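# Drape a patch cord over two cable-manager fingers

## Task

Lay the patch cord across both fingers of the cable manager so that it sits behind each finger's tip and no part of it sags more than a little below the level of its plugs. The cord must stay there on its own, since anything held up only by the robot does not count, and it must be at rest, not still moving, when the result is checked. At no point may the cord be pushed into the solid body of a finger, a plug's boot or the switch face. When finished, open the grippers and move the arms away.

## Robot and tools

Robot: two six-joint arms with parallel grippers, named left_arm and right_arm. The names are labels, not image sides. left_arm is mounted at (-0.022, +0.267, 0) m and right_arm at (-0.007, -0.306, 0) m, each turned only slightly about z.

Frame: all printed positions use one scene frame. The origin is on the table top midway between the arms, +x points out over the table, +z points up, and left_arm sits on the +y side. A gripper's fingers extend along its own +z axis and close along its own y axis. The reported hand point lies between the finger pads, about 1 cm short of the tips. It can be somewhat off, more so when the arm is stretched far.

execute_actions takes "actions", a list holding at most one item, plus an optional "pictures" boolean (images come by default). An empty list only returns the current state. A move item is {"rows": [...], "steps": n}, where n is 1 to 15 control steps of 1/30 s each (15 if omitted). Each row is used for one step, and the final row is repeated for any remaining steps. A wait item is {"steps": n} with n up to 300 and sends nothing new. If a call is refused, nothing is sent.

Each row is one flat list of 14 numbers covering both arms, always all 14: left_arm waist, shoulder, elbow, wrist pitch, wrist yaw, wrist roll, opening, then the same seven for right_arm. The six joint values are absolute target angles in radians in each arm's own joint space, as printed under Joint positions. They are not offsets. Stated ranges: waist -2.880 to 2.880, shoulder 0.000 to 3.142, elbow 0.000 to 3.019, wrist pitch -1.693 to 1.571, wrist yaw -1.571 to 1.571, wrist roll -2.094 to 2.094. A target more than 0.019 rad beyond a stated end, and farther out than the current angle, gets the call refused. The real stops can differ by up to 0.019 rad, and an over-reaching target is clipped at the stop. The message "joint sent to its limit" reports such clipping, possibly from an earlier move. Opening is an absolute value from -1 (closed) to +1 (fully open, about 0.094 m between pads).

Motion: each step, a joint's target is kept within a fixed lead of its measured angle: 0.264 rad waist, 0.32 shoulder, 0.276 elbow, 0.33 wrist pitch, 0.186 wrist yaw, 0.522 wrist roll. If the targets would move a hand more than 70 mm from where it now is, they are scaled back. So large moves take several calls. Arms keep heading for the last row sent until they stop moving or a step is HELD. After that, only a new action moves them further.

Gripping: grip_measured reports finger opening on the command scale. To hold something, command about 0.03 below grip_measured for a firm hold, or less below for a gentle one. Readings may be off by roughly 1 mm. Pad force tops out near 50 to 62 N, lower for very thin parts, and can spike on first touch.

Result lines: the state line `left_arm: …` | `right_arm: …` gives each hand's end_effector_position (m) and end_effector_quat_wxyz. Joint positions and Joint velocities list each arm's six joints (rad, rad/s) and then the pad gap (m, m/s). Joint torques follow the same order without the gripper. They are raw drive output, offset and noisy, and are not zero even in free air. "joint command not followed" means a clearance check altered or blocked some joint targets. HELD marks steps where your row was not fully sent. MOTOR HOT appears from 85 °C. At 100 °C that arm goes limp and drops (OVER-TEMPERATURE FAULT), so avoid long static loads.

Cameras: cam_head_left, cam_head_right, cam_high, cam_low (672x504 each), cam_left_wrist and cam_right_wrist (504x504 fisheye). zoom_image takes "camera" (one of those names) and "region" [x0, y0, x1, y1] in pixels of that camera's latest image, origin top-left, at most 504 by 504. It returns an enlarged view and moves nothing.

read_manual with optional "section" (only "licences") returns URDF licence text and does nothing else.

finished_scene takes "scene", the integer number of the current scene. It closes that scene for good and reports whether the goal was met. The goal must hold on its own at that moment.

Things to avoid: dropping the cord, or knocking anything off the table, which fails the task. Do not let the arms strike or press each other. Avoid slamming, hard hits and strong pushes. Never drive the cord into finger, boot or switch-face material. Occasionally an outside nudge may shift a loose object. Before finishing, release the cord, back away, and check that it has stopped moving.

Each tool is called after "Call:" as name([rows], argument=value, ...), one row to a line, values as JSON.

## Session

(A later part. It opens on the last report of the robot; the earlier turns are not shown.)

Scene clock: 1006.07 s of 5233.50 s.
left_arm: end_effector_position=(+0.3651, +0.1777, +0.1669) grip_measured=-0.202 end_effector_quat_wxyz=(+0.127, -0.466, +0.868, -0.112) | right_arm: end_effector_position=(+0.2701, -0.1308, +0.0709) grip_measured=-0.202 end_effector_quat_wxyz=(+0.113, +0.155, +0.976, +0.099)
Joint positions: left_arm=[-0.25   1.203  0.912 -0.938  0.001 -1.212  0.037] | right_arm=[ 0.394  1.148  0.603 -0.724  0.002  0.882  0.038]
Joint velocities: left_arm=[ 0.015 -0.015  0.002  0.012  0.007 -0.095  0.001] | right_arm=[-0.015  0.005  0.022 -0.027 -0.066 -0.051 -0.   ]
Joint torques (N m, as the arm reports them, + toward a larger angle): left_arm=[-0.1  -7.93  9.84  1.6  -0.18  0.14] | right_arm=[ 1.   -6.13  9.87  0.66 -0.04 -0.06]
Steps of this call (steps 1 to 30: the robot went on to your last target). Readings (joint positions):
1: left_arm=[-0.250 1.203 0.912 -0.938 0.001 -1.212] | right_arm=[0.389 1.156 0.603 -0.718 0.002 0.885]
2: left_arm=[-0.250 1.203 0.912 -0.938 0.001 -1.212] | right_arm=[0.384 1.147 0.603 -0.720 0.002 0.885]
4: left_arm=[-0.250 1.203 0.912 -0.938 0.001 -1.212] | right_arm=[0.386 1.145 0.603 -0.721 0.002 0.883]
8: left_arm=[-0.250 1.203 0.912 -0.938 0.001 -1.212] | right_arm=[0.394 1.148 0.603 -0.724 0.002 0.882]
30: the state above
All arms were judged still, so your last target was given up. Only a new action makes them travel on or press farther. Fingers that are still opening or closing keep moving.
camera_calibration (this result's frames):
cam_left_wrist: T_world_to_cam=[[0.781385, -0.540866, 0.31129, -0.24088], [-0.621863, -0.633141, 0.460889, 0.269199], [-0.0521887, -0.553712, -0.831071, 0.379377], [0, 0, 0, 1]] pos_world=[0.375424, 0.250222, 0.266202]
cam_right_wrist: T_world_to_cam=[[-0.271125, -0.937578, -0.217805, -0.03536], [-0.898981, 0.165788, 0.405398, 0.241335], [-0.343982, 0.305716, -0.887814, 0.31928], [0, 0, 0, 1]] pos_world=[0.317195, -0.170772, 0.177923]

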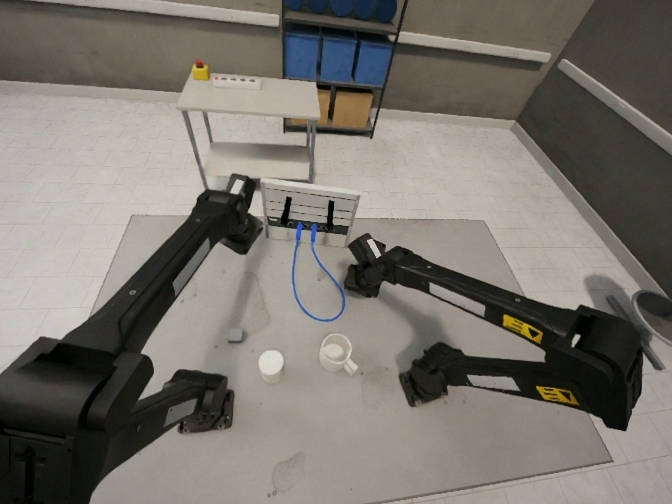

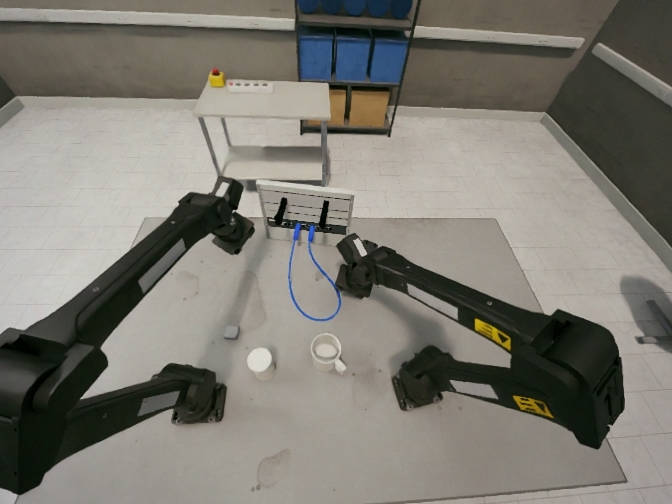

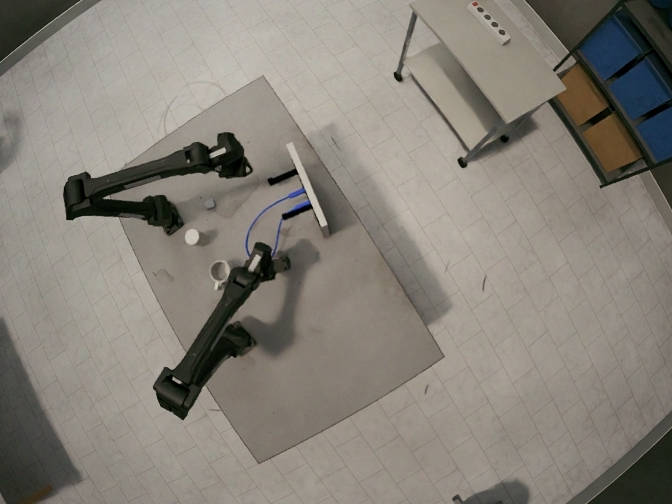

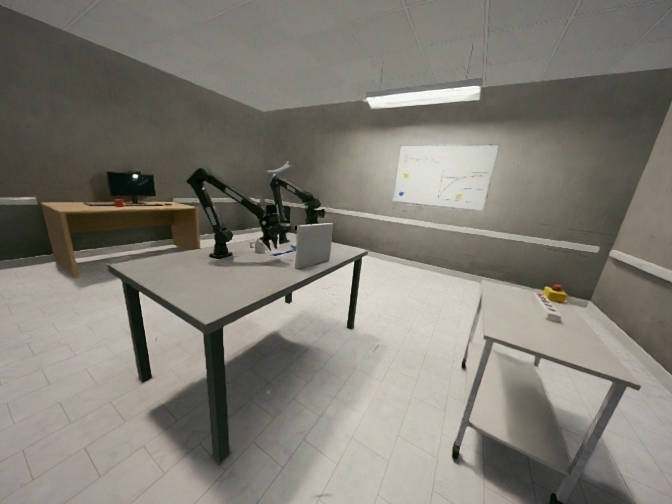

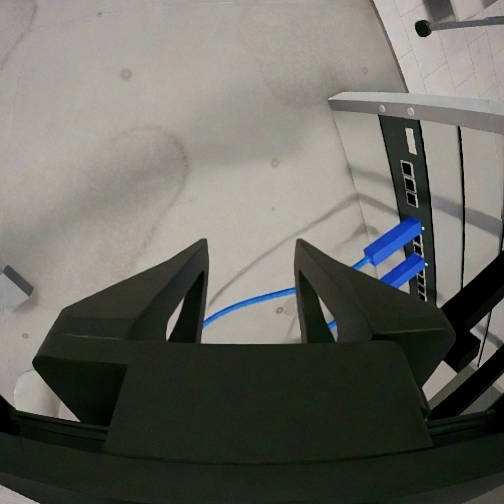

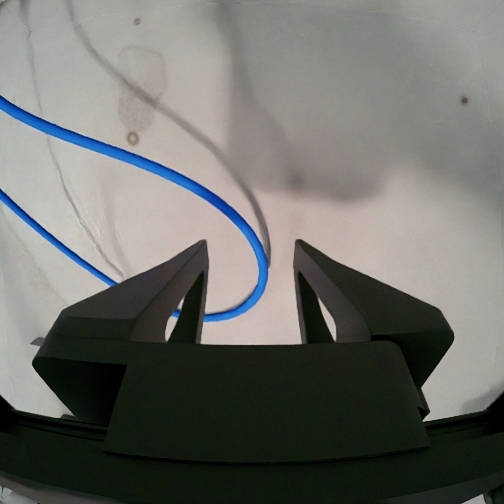

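Call:
execute_actions([
  {"rows":[[-0.25,1.20,0.92,-0.92,0,-1.2,-0.2,0.30,1.15,0.61,-0.74,0,0.87,-0.2]],"steps":15},
])

Call:
zoom_image(camera="cam_head_left", region=[210, 180, 410, 330])

Scene clock: 1014.07 s of 5233.50 s.
left_arm: end_effector_position=(+0.3651, +0.1777, +0.1669) grip_measured=-0.202 end_effector_quat_wxyz=(+0.127, -0.466, +0.868, -0.112) | right_arm: end_effector_position=(+0.2863, -0.1594, +0.0709) grip_measured=-0.202 end_effector_quat_wxyz=(+0.118, +0.204, +0.967, +0.094)
Joint positions: left_arm=[-0.25   1.203  0.912 -0.938  0.001 -1.212  0.037] | right_arm=[ 0.293  1.148  0.603 -0.724  0.     0.88   0.038]
Joint velocities: left_arm=[-0.005 -0.005 -0.017 -0.002  0.051 -0.051 -0.   ] | right_arm=[-0.005 -0.005  0.002 -0.027  0.007  0.007  0.   ]
Joint torques (N m, as the arm reports them, + toward a larger angle): left_arm=[-0.39 -7.89  9.87  1.61 -0.16  0.15] | right_arm=[ 1.23 -6.9   9.95  0.61  0.03 -0.08]
Steps of this call (steps 1 to 200: nothing new was sent; then 0.83 s passed at rest; steps 201 to 215: all 15 steps of this action). Readings (joint positions):
201: left_arm=[-0.250 1.203 0.912 -0.938 0.001 -1.212] | right_arm=[0.386 1.148 0.603 -0.724 -0.002 0.880]
202: left_arm=[-0.250 1.203 0.912 -0.938 0.001 -1.212] | right_arm=[0.366 1.148 0.603 -0.724 -0.002 0.880]
204: left_arm=[-0.250 1.203 0.912 -0.938 0.001 -1.212] | right_arm=[0.320 1.148 0.603 -0.724 -0.001 0.880]
208: left_arm=[-0.250 1.203 0.912 -0.938 0.001 -1.212] | right_arm=[0.293 1.148 0.603 -0.724 0.000 0.880]
215: the state above
camera_calibration (this result's frames):
cam_left_wrist: T_world_to_cam=[[0.781385, -0.540866, 0.31129, -0.24088], [-0.621863, -0.633141, 0.460889, 0.269199], [-0.0521887, -0.553712, -0.831071, 0.379377], [0, 0, 0, 1]] pos_world=[0.375424, 0.250222, 0.266202]
cam_right_wrist: T_world_to_cam=[[-0.363002, -0.905745, -0.21876, -0.0263453], [-0.877813, 0.253672, 0.406318, 0.268455], [-0.312527, 0.339525, -0.887158, 0.329904], [0, 0, 0, 1]] pos_world=[0.329194, -0.203972, 0.177835]

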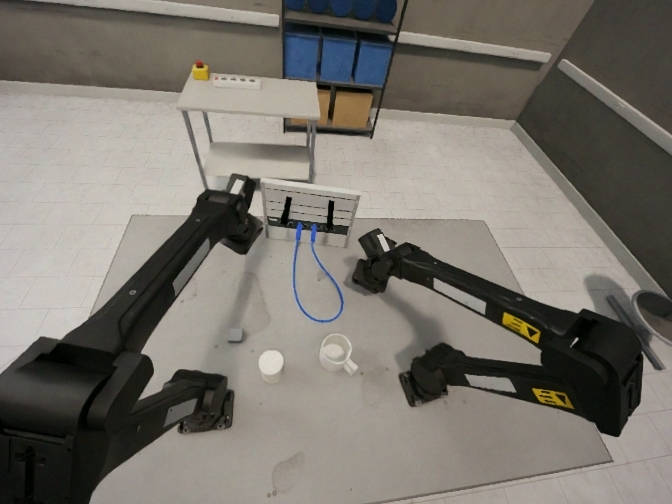

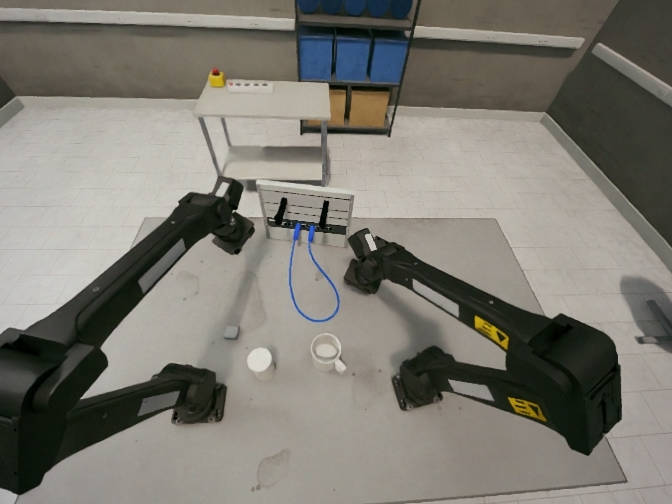

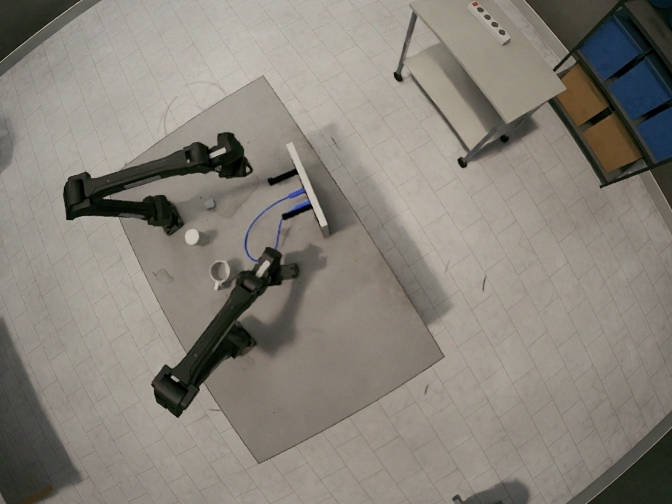

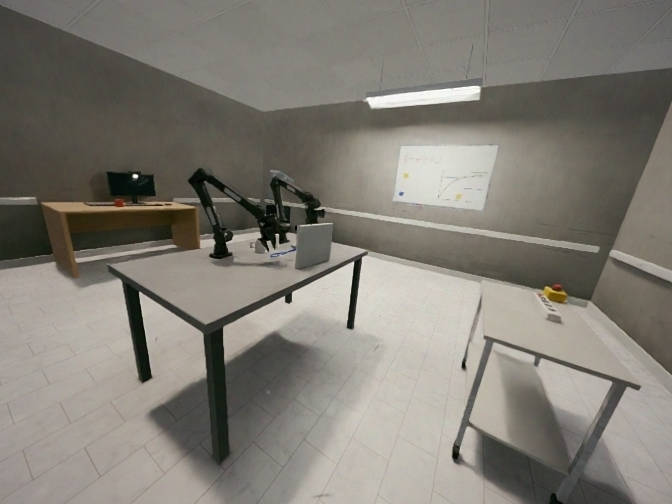

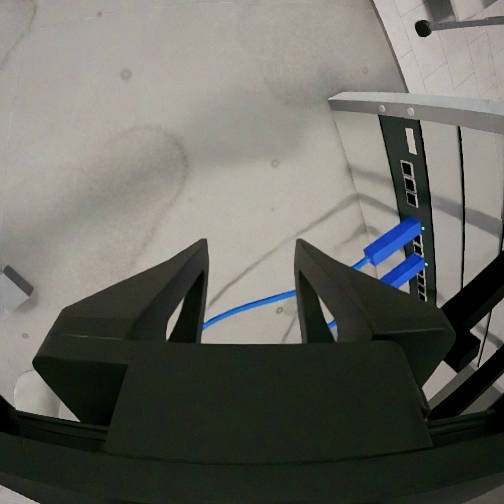

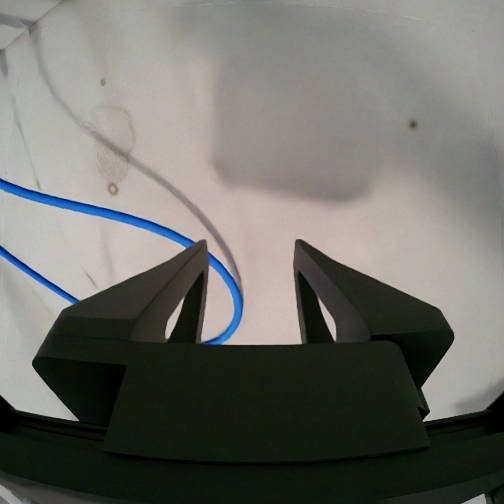

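Region (210, 180, 410, 330) of cam_head_left's 672x504 image, scaled by 2.520, with more detail than that image has; it fills the top 378 rows of this view, and the rest is white.

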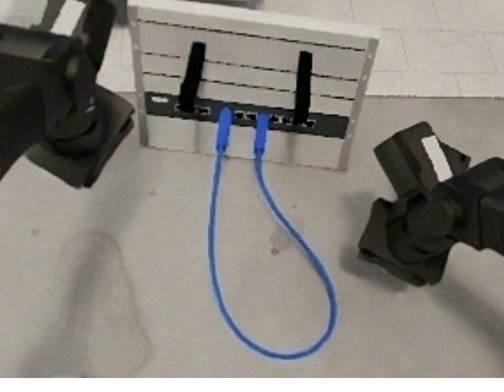

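Call:
execute_actions([
  {"rows":[[-0.30,1.20,0.88,-0.89,0,-1.18,-0.2,0.33,1.16,0.605,-0.73,0,0.90,-0.2],[-0.35,1.21,0.84,-0.86,0,-1.16,-0.2,0.365,1.17,0.60,-0.72,0,0.93,-0.2],[-0.40,1.21,0.80,-0.83,0,-1.14,-0.2,0.40,1.18,0.59,-0.71,0,0.96,-0.2],[-0.45,1.22,0.76,-0.80,0,-1.12,-0.2,0.435,1.19,0.585,-0.70,0,0.99,-0.2],[-0.50,1.22,0.72,-0.77,0,-1.10,-0.2,0.47,1.195,0.58,-0.69,0,1.02,-0.2],[-0.55,1.23,0.68,-0.74,0,-1.08,-0.2,0.505,1.20,0.57,-0.68,0,1.05,-0.2],[-0.60,1.23,0.64,-0.71,0,-1.06,-0.2,0.54,1.21,0.56,-0.66,0,1.08,-0.2],[-0.64,1.24,0.61,-0.68,0,-1.04,-0.2,0.575,1.215,0.55,-0.65,0,1.10,-0.2],[-0.67,1.24,0.58,-0.65,0,-1.03,-0.2,0.60,1.22,0.545,-0.64,0,1.12,-0.2],[-0.685,1.245,0.563,-0.635,0,-1.02,-0.2,0.625,1.227,0.541,-0.63,0,1.125,-0.2]],"steps":15},
], pictures=false)

Call:
execute_actions([
  {"steps":20},
])

Scene clock: 1046.00 s of 5233.50 s.
left_arm: end_effector_position=(+0.2160, +0.0731, +0.0228) grip_measured=-0.202 end_effector_quat_wxyz=(+0.062, -0.185, +0.978, -0.076) | right_arm: end_effector_position=(+0.2085, -0.0805, +0.0312) grip_measured=-0.202 end_effector_quat_wxyz=(+0.068, +0.138, +0.983, +0.096)
Joint positions: left_arm=[-0.706  1.253  0.548 -0.669  0.003 -1.055  0.037] | right_arm=[ 0.637  1.224  0.546 -0.656 -0.002  1.088  0.038]
Joint velocities: left_arm=[ 0.054  0.015 -0.002  0.056 -0.037  0.168 -0.001] | right_arm=[-0.024  0.005 -0.022 -0.017 -0.007  0.125 -0.   ]
Joint torques (N m, as the arm reports them, + toward a larger angle): left_arm=[ 0.88 -6.65  8.71  1.74 -0.16  0.14] | right_arm=[ 0.04 -5.82  7.87  2.33  0.11  0.13]
Steps of this call (steps 1 to 15: the robot went on to your last target; steps 16 to 90: nothing new was sent; then 28.43 s passed at rest; steps 91 to 105: all 15 steps of this action). Readings (joint positions):
91: left_arm=[-0.253 1.203 0.908 -0.930 0.000 -1.209] | right_arm=[0.296 1.148 0.603 -0.724 0.001 0.882]
92: left_arm=[-0.263 1.201 0.897 -0.911 -0.002 -1.202] | right_arm=[0.306 1.148 0.603 -0.724 0.001 0.889]
94: left_arm=[-0.316 1.200 0.849 -0.859 -0.003 -1.183] | right_arm=[0.354 1.155 0.603 -0.723 0.002 0.916]
98: left_arm=[-0.502 1.209 0.713 -0.768 -0.003 -1.136] | right_arm=[0.510 1.185 0.586 -0.688 0.001 0.998]
105: the state above

Scene clock: 1046.67 s of 5233.50 s.
left_arm: end_effector_position=(+0.2207, +0.0721, +0.0241) grip_measured=-0.202 end_effector_quat_wxyz=(+0.070, -0.177, +0.978, -0.082) | right_arm: end_effector_position=(+0.2104, -0.0807, +0.0315) grip_measured=-0.202 end_effector_quat_wxyz=(+0.069, +0.153, +0.981, +0.099)
Joint positions: left_arm=[-0.699  1.251  0.548 -0.652  0.003 -1.032  0.037] | right_arm=[ 0.632  1.224  0.546 -0.651 -0.002  1.113  0.038]
Joint velocities: left_arm=[-0.005 -0.005 -0.002 -0.007  0.051  0.066  0.001] | right_arm=[-0.015 -0.005 -0.017  0.012 -0.007 -0.007 -0.001]
Joint torques (N m, as the arm reports them, + toward a larger angle): left_arm=[ 0.63 -6.99  8.74  1.39 -0.23  0.18] | right_arm=[ 0.16 -5.87  8.03  1.94  0.11  0.13]
Steps of this call (steps 1 to 20: the robot went on to your last target). Readings (joint positions):
1: left_arm=[-0.703 1.253 0.548 -0.666 0.003 -1.050] | right_arm=[0.635 1.224 0.546 -0.655 -0.002 1.094]
2: left_arm=[-0.701 1.252 0.548 -0.659 0.003 -1.046] | right_arm=[0.634 1.224 0.546 -0.654 -0.002 1.097]
4: left_arm=[-0.699 1.251 0.548 -0.654 0.003 -1.041] | right_arm=[0.632 1.224 0.546 -0.652 -0.002 1.104]
8: left_arm=[-0.699 1.251 0.548 -0.652 0.003 -1.036] | right_arm=[0.632 1.224 0.546 -0.651 -0.002 1.110]
20: the state above
camera_calibration (this result's frames):
cam_left_wrist: T_world_to_cam=[[0.333937, -0.924769, 0.182453, -0.0111373], [-0.846892, -0.209375, 0.48881, 0.196729], [-0.413835, -0.31775, -0.853098, 0.258082], [0, 0, 0, 1]] pos_world=[0.277131, 0.112896, 0.126038]
cam_right_wrist: T_world_to_cam=[[-0.275987, -0.938812, -0.206067, -0.0126401], [-0.862084, 0.146978, 0.484982, 0.183561], [-0.42502, 0.311496, -0.849899, 0.264739], [0, 0, 0, 1]] pos_world=[0.267275, -0.121311, 0.133373]

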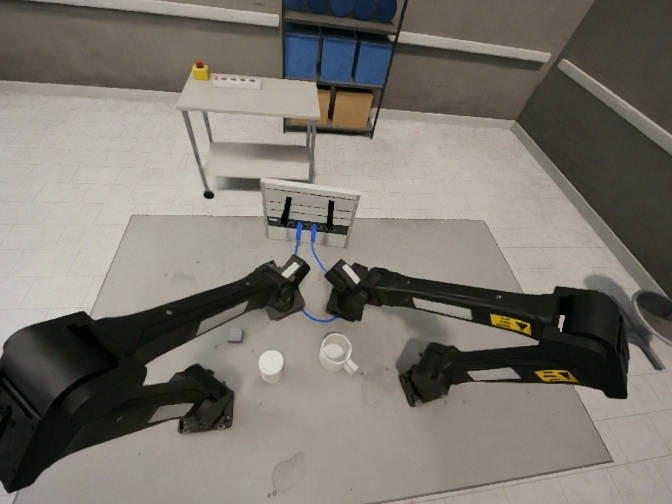

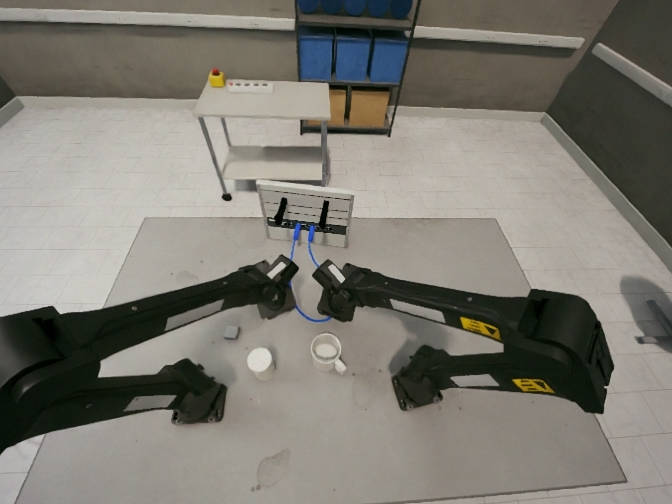

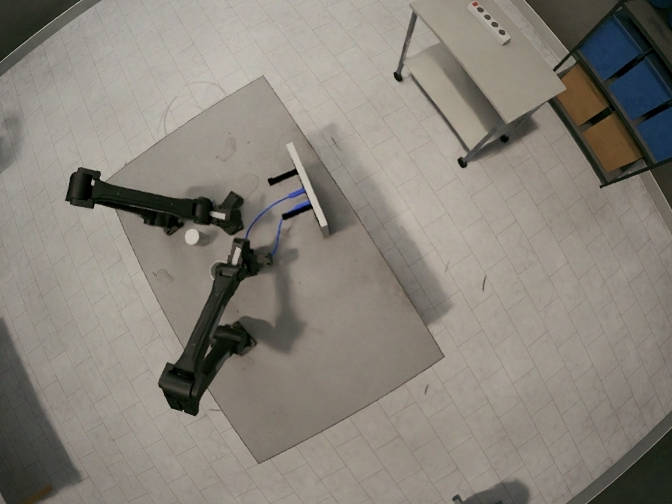

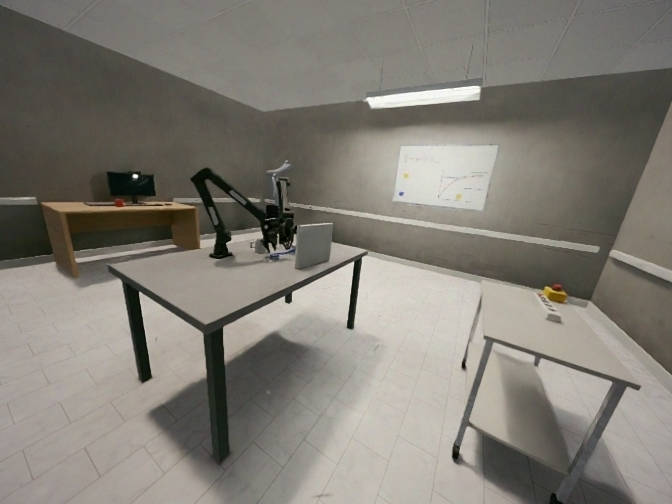

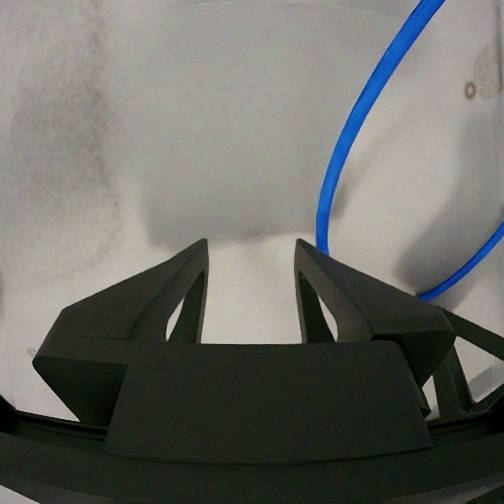

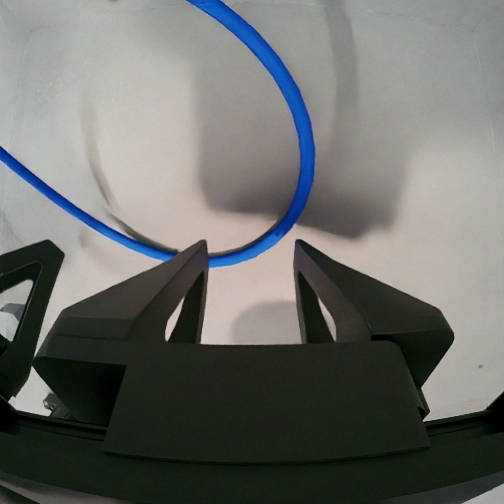

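Call:
execute_actions([
  {"rows":[[-0.70,1.245,0.575,-0.64,0,-1.03,-0.2,0.61,1.222,0.535,-0.635,0,1.10,-0.2],[-0.71,1.25,0.585,-0.635,0,-1.04,-0.2,0.59,1.222,0.528,-0.63,0,1.08,-0.2],[-0.72,1.255,0.595,-0.63,0,-1.05,-0.2,0.57,1.222,0.52,-0.625,0,1.06,-0.2],[-0.73,1.26,0.60,-0.625,0,-1.06,-0.2,0.55,1.222,0.512,-0.62,0,1.04,-0.2],[-0.74,1.265,0.605,-0.62,0,-1.07,-0.2,0.53,1.222,0.505,-0.61,0,1.02,-0.2],[-0.745,1.27,0.61,-0.61,0,-1.075,-0.2,0.515,1.222,0.498,-0.60,0,1.0,-0.2],[-0.745,1.27,0.61,-0.60,0,-1.075,-0.2,0.505,1.222,0.493,-0.60,0,0.985,-0.2]],"steps":15},
], pictures=false)

Call:
execute_actions([
  {"steps":15},
])

Scene clock: 1095.20 s of 5233.50 s.
left_arm: end_effector_position=(+0.2277, +0.0516, +0.0315) grip_measured=-0.202 end_effector_quat_wxyz=(+0.083, -0.172, +0.976, -0.103) | right_arm: end_effector_position=(+0.2263, -0.1208, +0.0172) grip_measured=-0.202 end_effector_quat_wxyz=(+0.075, +0.165, +0.980, +0.084)
Joint positions: left_arm=[-0.735  1.26   0.571 -0.616  0.002 -1.06   0.037] | right_arm=[ 0.5    1.224  0.5   -0.622 -0.     1.006  0.038]
Joint velocities: left_arm=[-0.005 -0.015 -0.002 -0.002 -0.066 -0.007 -0.001] | right_arm=[-0.005 -0.005  0.002 -0.007  0.051 -0.081 -0.   ]
Joint torques (N m, as the arm reports them, + toward a larger angle): left_arm=[-0.97 -5.84 10.77  1.41 -0.2  -0.13] | right_arm=[ 1.18 -6.34  7.29  2.04  0.01 -0.14]
Steps of this call (steps 1 to 15: the robot went on to your last target; steps 16 to 90: nothing new was sent; then 45.03 s passed at rest; steps 91 to 105: all 15 steps of this action). Readings (joint positions):
91: left_arm=[-0.699 1.251 0.548 -0.652 0.003 -1.032] | right_arm=[0.630 1.224 0.546 -0.651 -0.002 1.113]
92: left_arm=[-0.699 1.251 0.548 -0.652 0.003 -1.032] | right_arm=[0.625 1.224 0.545 -0.651 -0.002 1.109]
94: left_arm=[-0.701 1.251 0.548 -0.649 0.002 -1.036] | right_arm=[0.598 1.224 0.539 -0.645 -0.002 1.092]
98: left_arm=[-0.727 1.258 0.560 -0.628 0.002 -1.052] | right_arm=[0.518 1.224 0.512 -0.624 -0.001 1.042]
105: the state above

Scene clock: 1095.70 s of 5233.50 s.
left_arm: end_effector_position=(+0.2277, +0.0516, +0.0315) grip_measured=-0.202 end_effector_quat_wxyz=(+0.083, -0.174, +0.976, -0.103) | right_arm: end_effector_position=(+0.2264, -0.1207, +0.0172) grip_measured=-0.202 end_effector_quat_wxyz=(+0.076, +0.160, +0.981, +0.084)
Joint positions: left_arm=[-0.735  1.26   0.571 -0.616  0.002 -1.063  0.037] | right_arm=[ 0.5    1.224  0.5   -0.621 -0.     0.996  0.038]
Joint velocities: left_arm=[ 0.015  0.015 -0.032  0.017 -0.007  0.051  0.001] | right_arm=[-0.005 -0.005 -0.002  0.012 -0.007 -0.007 -0.   ]
Joint torques (N m, as the arm reports them, + toward a larger angle): left_arm=[-0.98 -5.41 10.8   1.4  -0.21 -0.05] | right_arm=[ 0.66 -6.32  7.15  1.89  0.03 -0.08]
Steps of this call (steps 1 to 15: the robot went on to your last target). Readings (joint positions):
1: left_arm=[-0.735 1.260 0.571 -0.616 0.002 -1.061] | right_arm=[0.500 1.224 0.500 -0.621 -0.000 1.004]
2: left_arm=[-0.735 1.260 0.571 -0.616 0.002 -1.062] | right_arm=[0.500 1.224 0.500 -0.621 -0.000 1.002]
4: left_arm=[-0.735 1.260 0.571 -0.616 0.002 -1.062] | right_arm=[0.500 1.224 0.500 -0.621 -0.000 1.000]
8: left_arm=[-0.735 1.260 0.571 -0.616 0.002 -1.063] | right_arm=[0.500 1.224 0.500 -0.621 -0.000 0.998]
15: the state above
All arms were judged still, so your last target was given up. Only a new action makes them travel on or press farther. Fingers that are still opening or closing keep moving.
camera_calibration (this result's frames):
cam_left_wrist: T_world_to_cam=[[0.321814, -0.919134, 0.227221, -0.0327519], [-0.864305, -0.187211, 0.466828, 0.198306], [-0.386539, -0.34662, -0.854659, 0.256095], [0, 0, 0, 1]] pos_world=[0.280928, 0.0957894, 0.13374]
cam_right_wrist: T_world_to_cam=[[-0.291069, -0.939888, -0.178574, -0.0458572], [-0.862952, 0.177349, 0.473139, 0.214235], [-0.413028, 0.291817, -0.862699, 0.267016], [0, 0, 0, 1]] pos_world=[0.281812, -0.159015, 0.120803]

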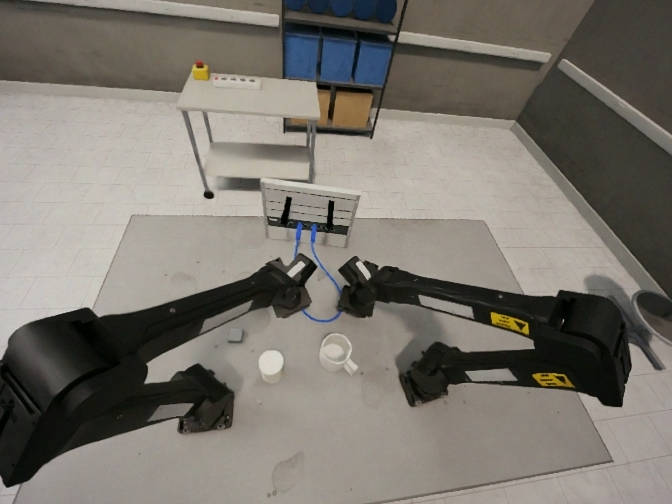

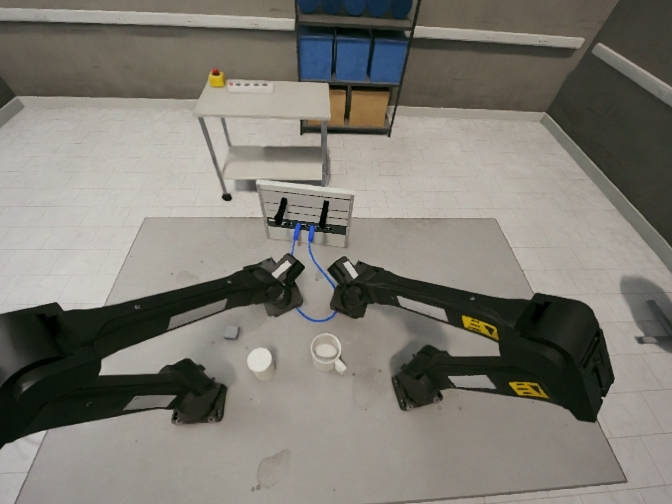

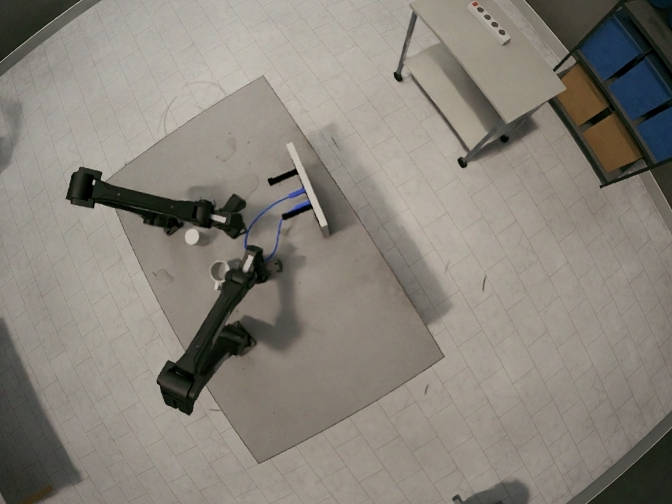

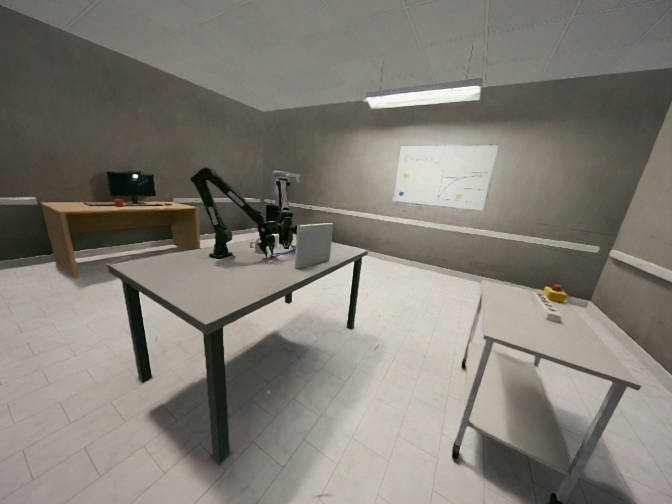

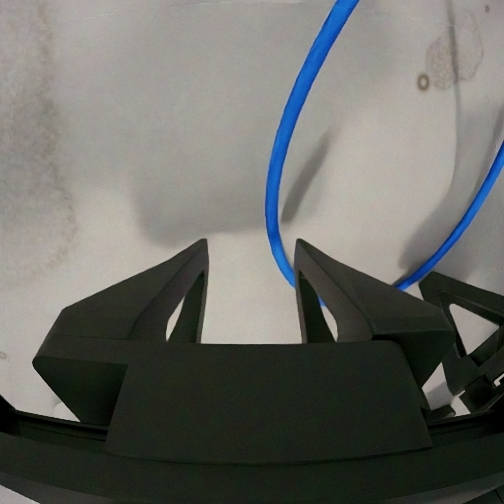

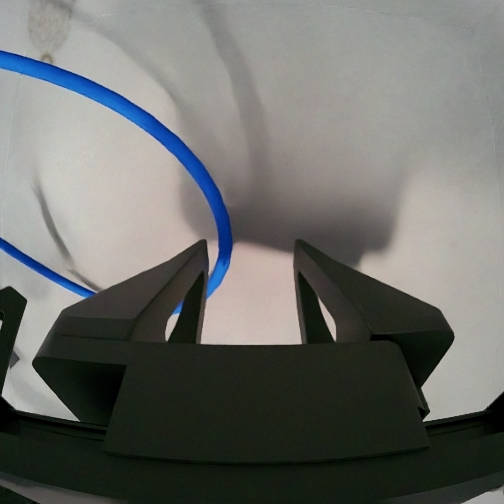

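Call:
execute_actions([
  {"rows":[[-0.73,1.28,0.61,-0.60,0,-1.07,-0.2,0.515,1.222,0.50,-0.60,0,1.0,-0.2],[-0.72,1.29,0.61,-0.595,0,-1.06,-0.2,0.525,1.225,0.50,-0.59,0,1.0,-0.2],[-0.715,1.30,0.61,-0.59,0,-1.05,-0.2,0.53,1.23,0.50,-0.58,0,1.01,-0.2],[-0.715,1.31,0.61,-0.58,0,-1.05,-0.2,0.53,1.235,0.50,-0.575,0,1.01,-0.2],[-0.715,1.32,0.61,-0.57,0,-1.05,-0.2,0.53,1.24,0.50,-0.57,0,1.01,-0.2],[-0.715,1.33,0.61,-0.56,0,-1.05,-0.2,0.53,1.245,0.50,-0.57,0,1.01,-0.2]],"steps":15},
])

Scene clock: 1117.13 s of 5233.50 s.
left_arm: end_effector_position=(+0.2302, +0.0516, +0.0128) grip_measured=-0.202 end_effector_quat_wxyz=(+0.074, -0.176, +0.977, -0.091) | right_arm: end_effector_position=(+0.2263, -0.1110, +0.0164) grip_measured=-0.202 end_effector_quat_wxyz=(+0.081, +0.149, +0.981, +0.092)
Joint positions: left_arm=[-0.73   1.328  0.571 -0.577  0.002 -1.062  0.037] | right_arm=[ 0.526  1.232  0.5   -0.592 -0.     0.999  0.038]
Joint velocities: left_arm=[-0.015 -0.005 -0.007 -0.007  0.007 -0.037 -0.001] | right_arm=[ 0.015 -0.005 -0.007  0.017  0.051  0.037 -0.001]
Joint torques (N m, as the arm reports them, + toward a larger angle): left_arm=[ 0.87 -7.14 10.41  1.3  -0.2   0.13] | right_arm=[ 0.88 -4.97  7.84  1.93  0.04  0.14]
Steps of this call (steps 1 to 90: nothing new was sent; then 17.93 s passed at rest; steps 91 to 105: all 15 steps of this action). Readings (joint positions):
91: left_arm=[-0.735 1.261 0.571 -0.616 0.002 -1.063] | right_arm=[0.501 1.224 0.500 -0.621 -0.000 0.996]
92: left_arm=[-0.735 1.263 0.571 -0.615 0.002 -1.063] | right_arm=[0.504 1.224 0.500 -0.619 -0.000 0.996]
94: left_arm=[-0.733 1.276 0.571 -0.608 0.002 -1.063] | right_arm=[0.515 1.224 0.500 -0.609 -0.000 0.997]
98: left_arm=[-0.730 1.317 0.571 -0.582 0.002 -1.062] | right_arm=[0.526 1.227 0.500 -0.592 -0.000 0.998]
105: the state above
camera_calibration (this result's frames):
cam_left_wrist: T_world_to_cam=[[0.330111, -0.922026, 0.202227, -0.0307132], [-0.853059, -0.199681, 0.482097, 0.20707], [-0.404125, -0.331657, -0.852459, 0.244304], [0, 0, 0, 1]] pos_world=[0.285511, 0.0940546, 0.114642]
cam_right_wrist: T_world_to_cam=[[-0.26653, -0.943772, -0.195593, -0.0426255], [-0.874022, 0.151128, 0.461786, 0.212552], [-0.406261, 0.294032, -0.865157, 0.262233], [0, 0, 0, 1]] pos_world=[0.280949, -0.149456, 0.120382]

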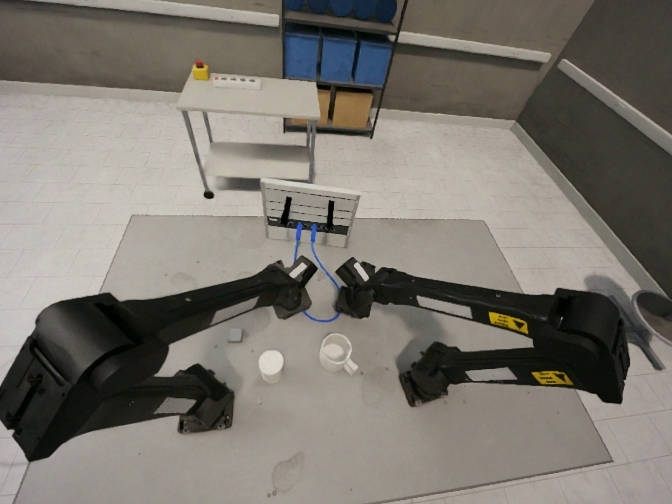

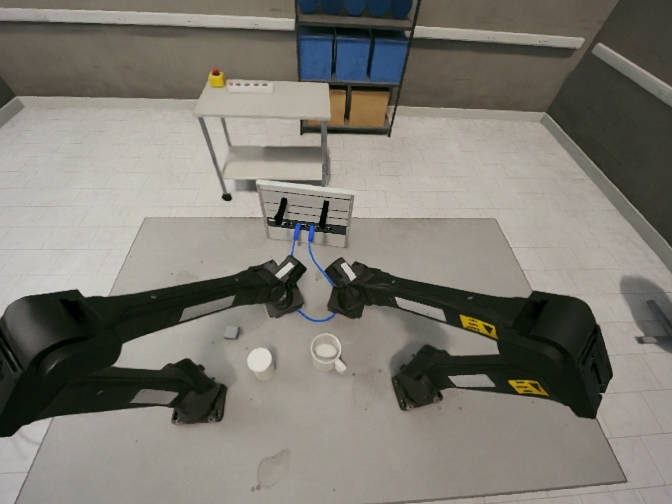

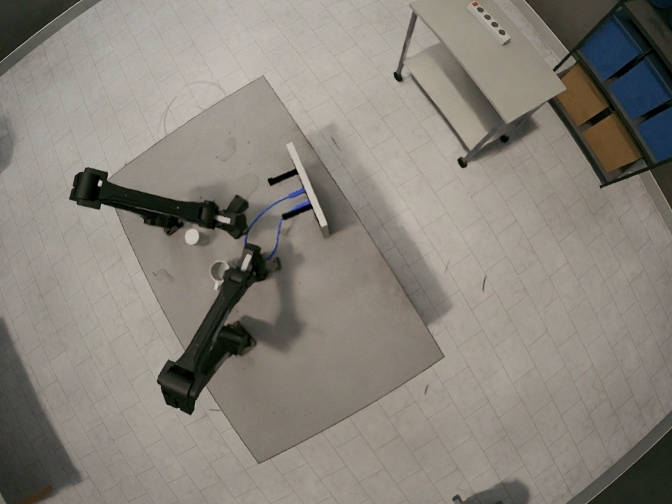

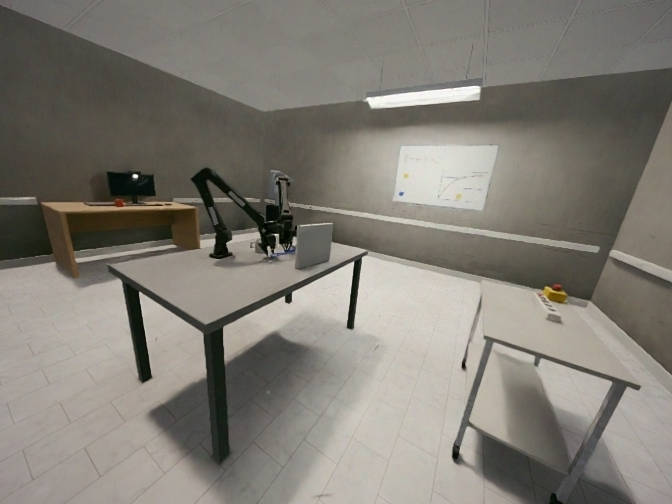

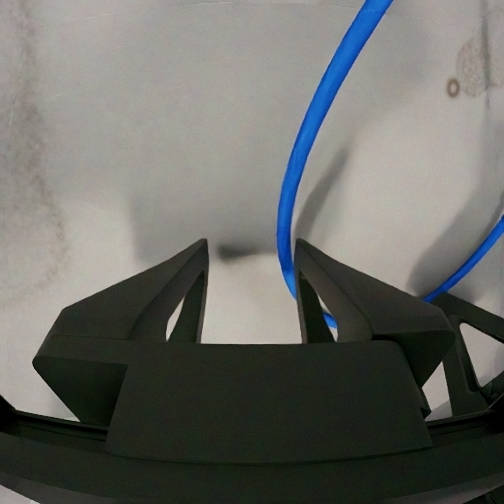

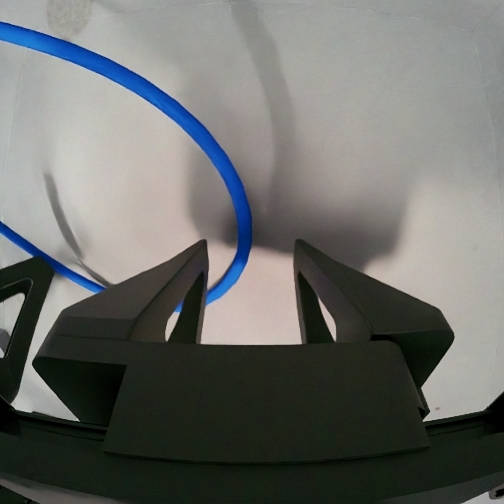

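Call:
execute_actions([
  {"rows":[[-0.73,1.33,0.63,-0.56,0,-1.06,-0.2,0.53,1.25,0.50,-0.57,0,1.0,-0.2],[-0.73,1.33,0.645,-0.56,0,-1.06,-0.2,0.53,1.255,0.50,-0.57,0,1.0,-0.2],[-0.73,1.33,0.655,-0.56,0,-1.06,-0.2,0.53,1.26,0.50,-0.57,0,1.0,-0.2],[-0.73,1.335,0.66,-0.56,0,-1.06,-0.2,0.53,1.26,0.50,-0.57,0,1.0,-0.2],[-0.73,1.34,0.66,-0.56,0,-1.06,-0.2,0.53,1.26,0.50,-0.57,0,1.0,-0.2],[-0.73,1.345,0.66,-0.56,0,-1.06,-0.2,0.53,1.26,0.50,-0.57,0,1.0,-0.2],[-0.73,1.35,0.66,-0.56,0,-1.06,-0.2,0.53,1.26,0.50,-0.57,0,1.0,-0.2],[-0.73,1.36,0.66,-0.56,0,-1.06,-0.2,0.53,1.26,0.50,-0.57,0,1.0,-0.2]],"steps":15},
])

Scene clock: 1133.27 s of 5233.50 s.
left_arm: end_effector_position=(+0.2512, +0.0337, +0.0258) grip_measured=-0.202 end_effector_quat_wxyz=(+0.086, -0.176, +0.975, -0.107) | right_arm: end_effector_position=(+0.2248, -0.1123, +0.0117) grip_measured=-0.202 end_effector_quat_wxyz=(+0.076, +0.149, +0.982, +0.086)
Joint positions: left_arm=[-0.73   1.352  0.629 -0.573  0.002 -1.062  0.037] | right_arm=[ 0.526  1.249  0.5   -0.592 -0.     0.999  0.038]
Joint velocities: left_arm=[-0.015  0.015  0.007 -0.007 -0.007 -0.066  0.001] | right_arm=[ 0.015 -0.005  0.002 -0.002  0.007 -0.007 -0.   ]
Joint torques (N m, as the arm reports them, + toward a larger angle): left_arm=[-0.47 -7.14  9.91  1.15 -0.2   0.05] | right_arm=[ 0.54 -5.63  8.    2.04  0.02  0.01]
Steps of this call (steps 1 to 15: the robot went on to your last target; steps 16 to 90: nothing new was sent; then 12.63 s passed at rest; steps 91 to 105: all 15 steps of this action). Readings (joint positions):
91: left_arm=[-0.730 1.328 0.572 -0.577 0.002 -1.062] | right_arm=[0.526 1.233 0.500 -0.592 -0.000 0.999]
92: left_arm=[-0.730 1.328 0.576 -0.577 0.002 -1.062] | right_arm=[0.526 1.234 0.500 -0.592 -0.000 0.999]
94: left_arm=[-0.730 1.328 0.591 -0.577 0.002 -1.062] | right_arm=[0.526 1.239 0.500 -0.592 -0.000 0.999]
98: left_arm=[-0.730 1.332 0.624 -0.574 0.002 -1.062] | right_arm=[0.526 1.248 0.500 -0.592 -0.000 0.999]
105: the state above
camera_calibration (this result's frames):
cam_left_wrist: T_world_to_cam=[[0.323427, -0.916334, 0.236065, -0.0561617], [-0.86744, -0.187436, 0.460885, 0.218925], [-0.378078, -0.353835, -0.855487, 0.252196], [0, 0, 0, 1]] pos_world=[0.303418, 0.0788075, 0.128109]
cam_right_wrist: T_world_to_cam=[[-0.26932, -0.945695, -0.182011, -0.0448814], [-0.867935, 0.156449, 0.471394, 0.21273], [-0.41732, 0.284929, -0.862937, 0.259346], [0, 0, 0, 1]] pos_world=[0.280778, -0.149621, 0.11535]

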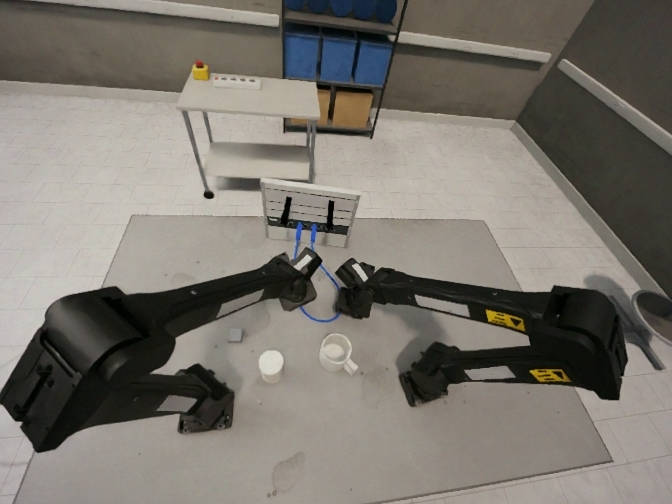

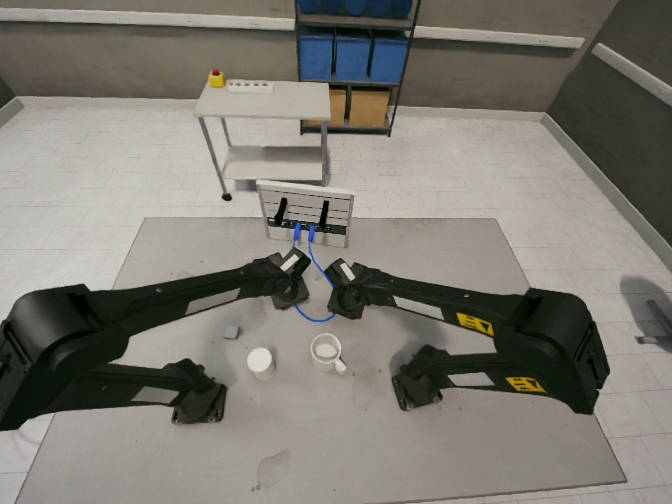

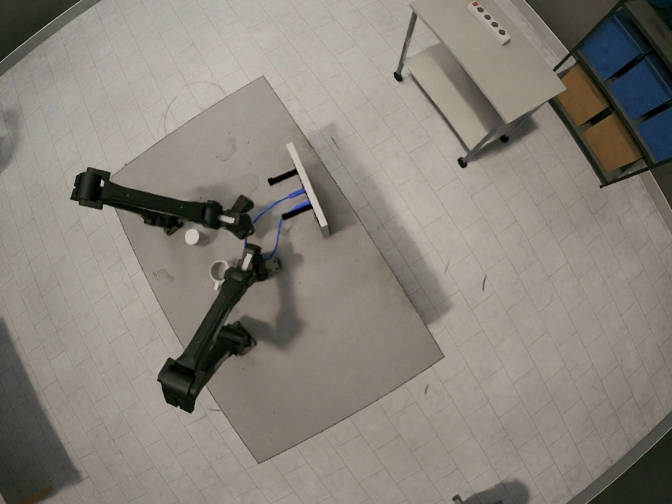

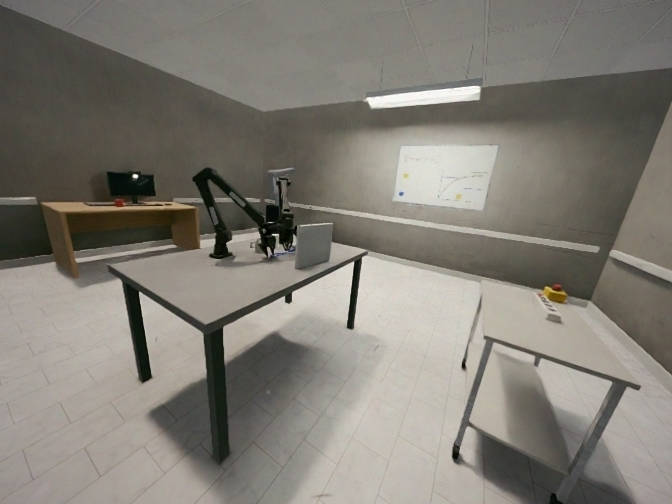

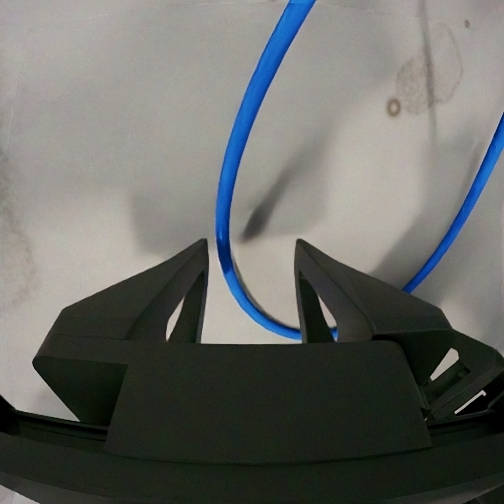

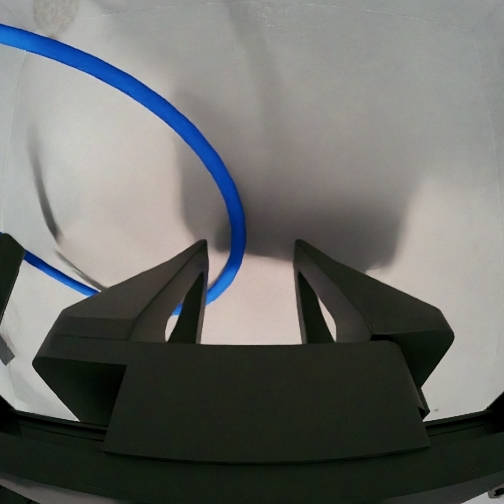

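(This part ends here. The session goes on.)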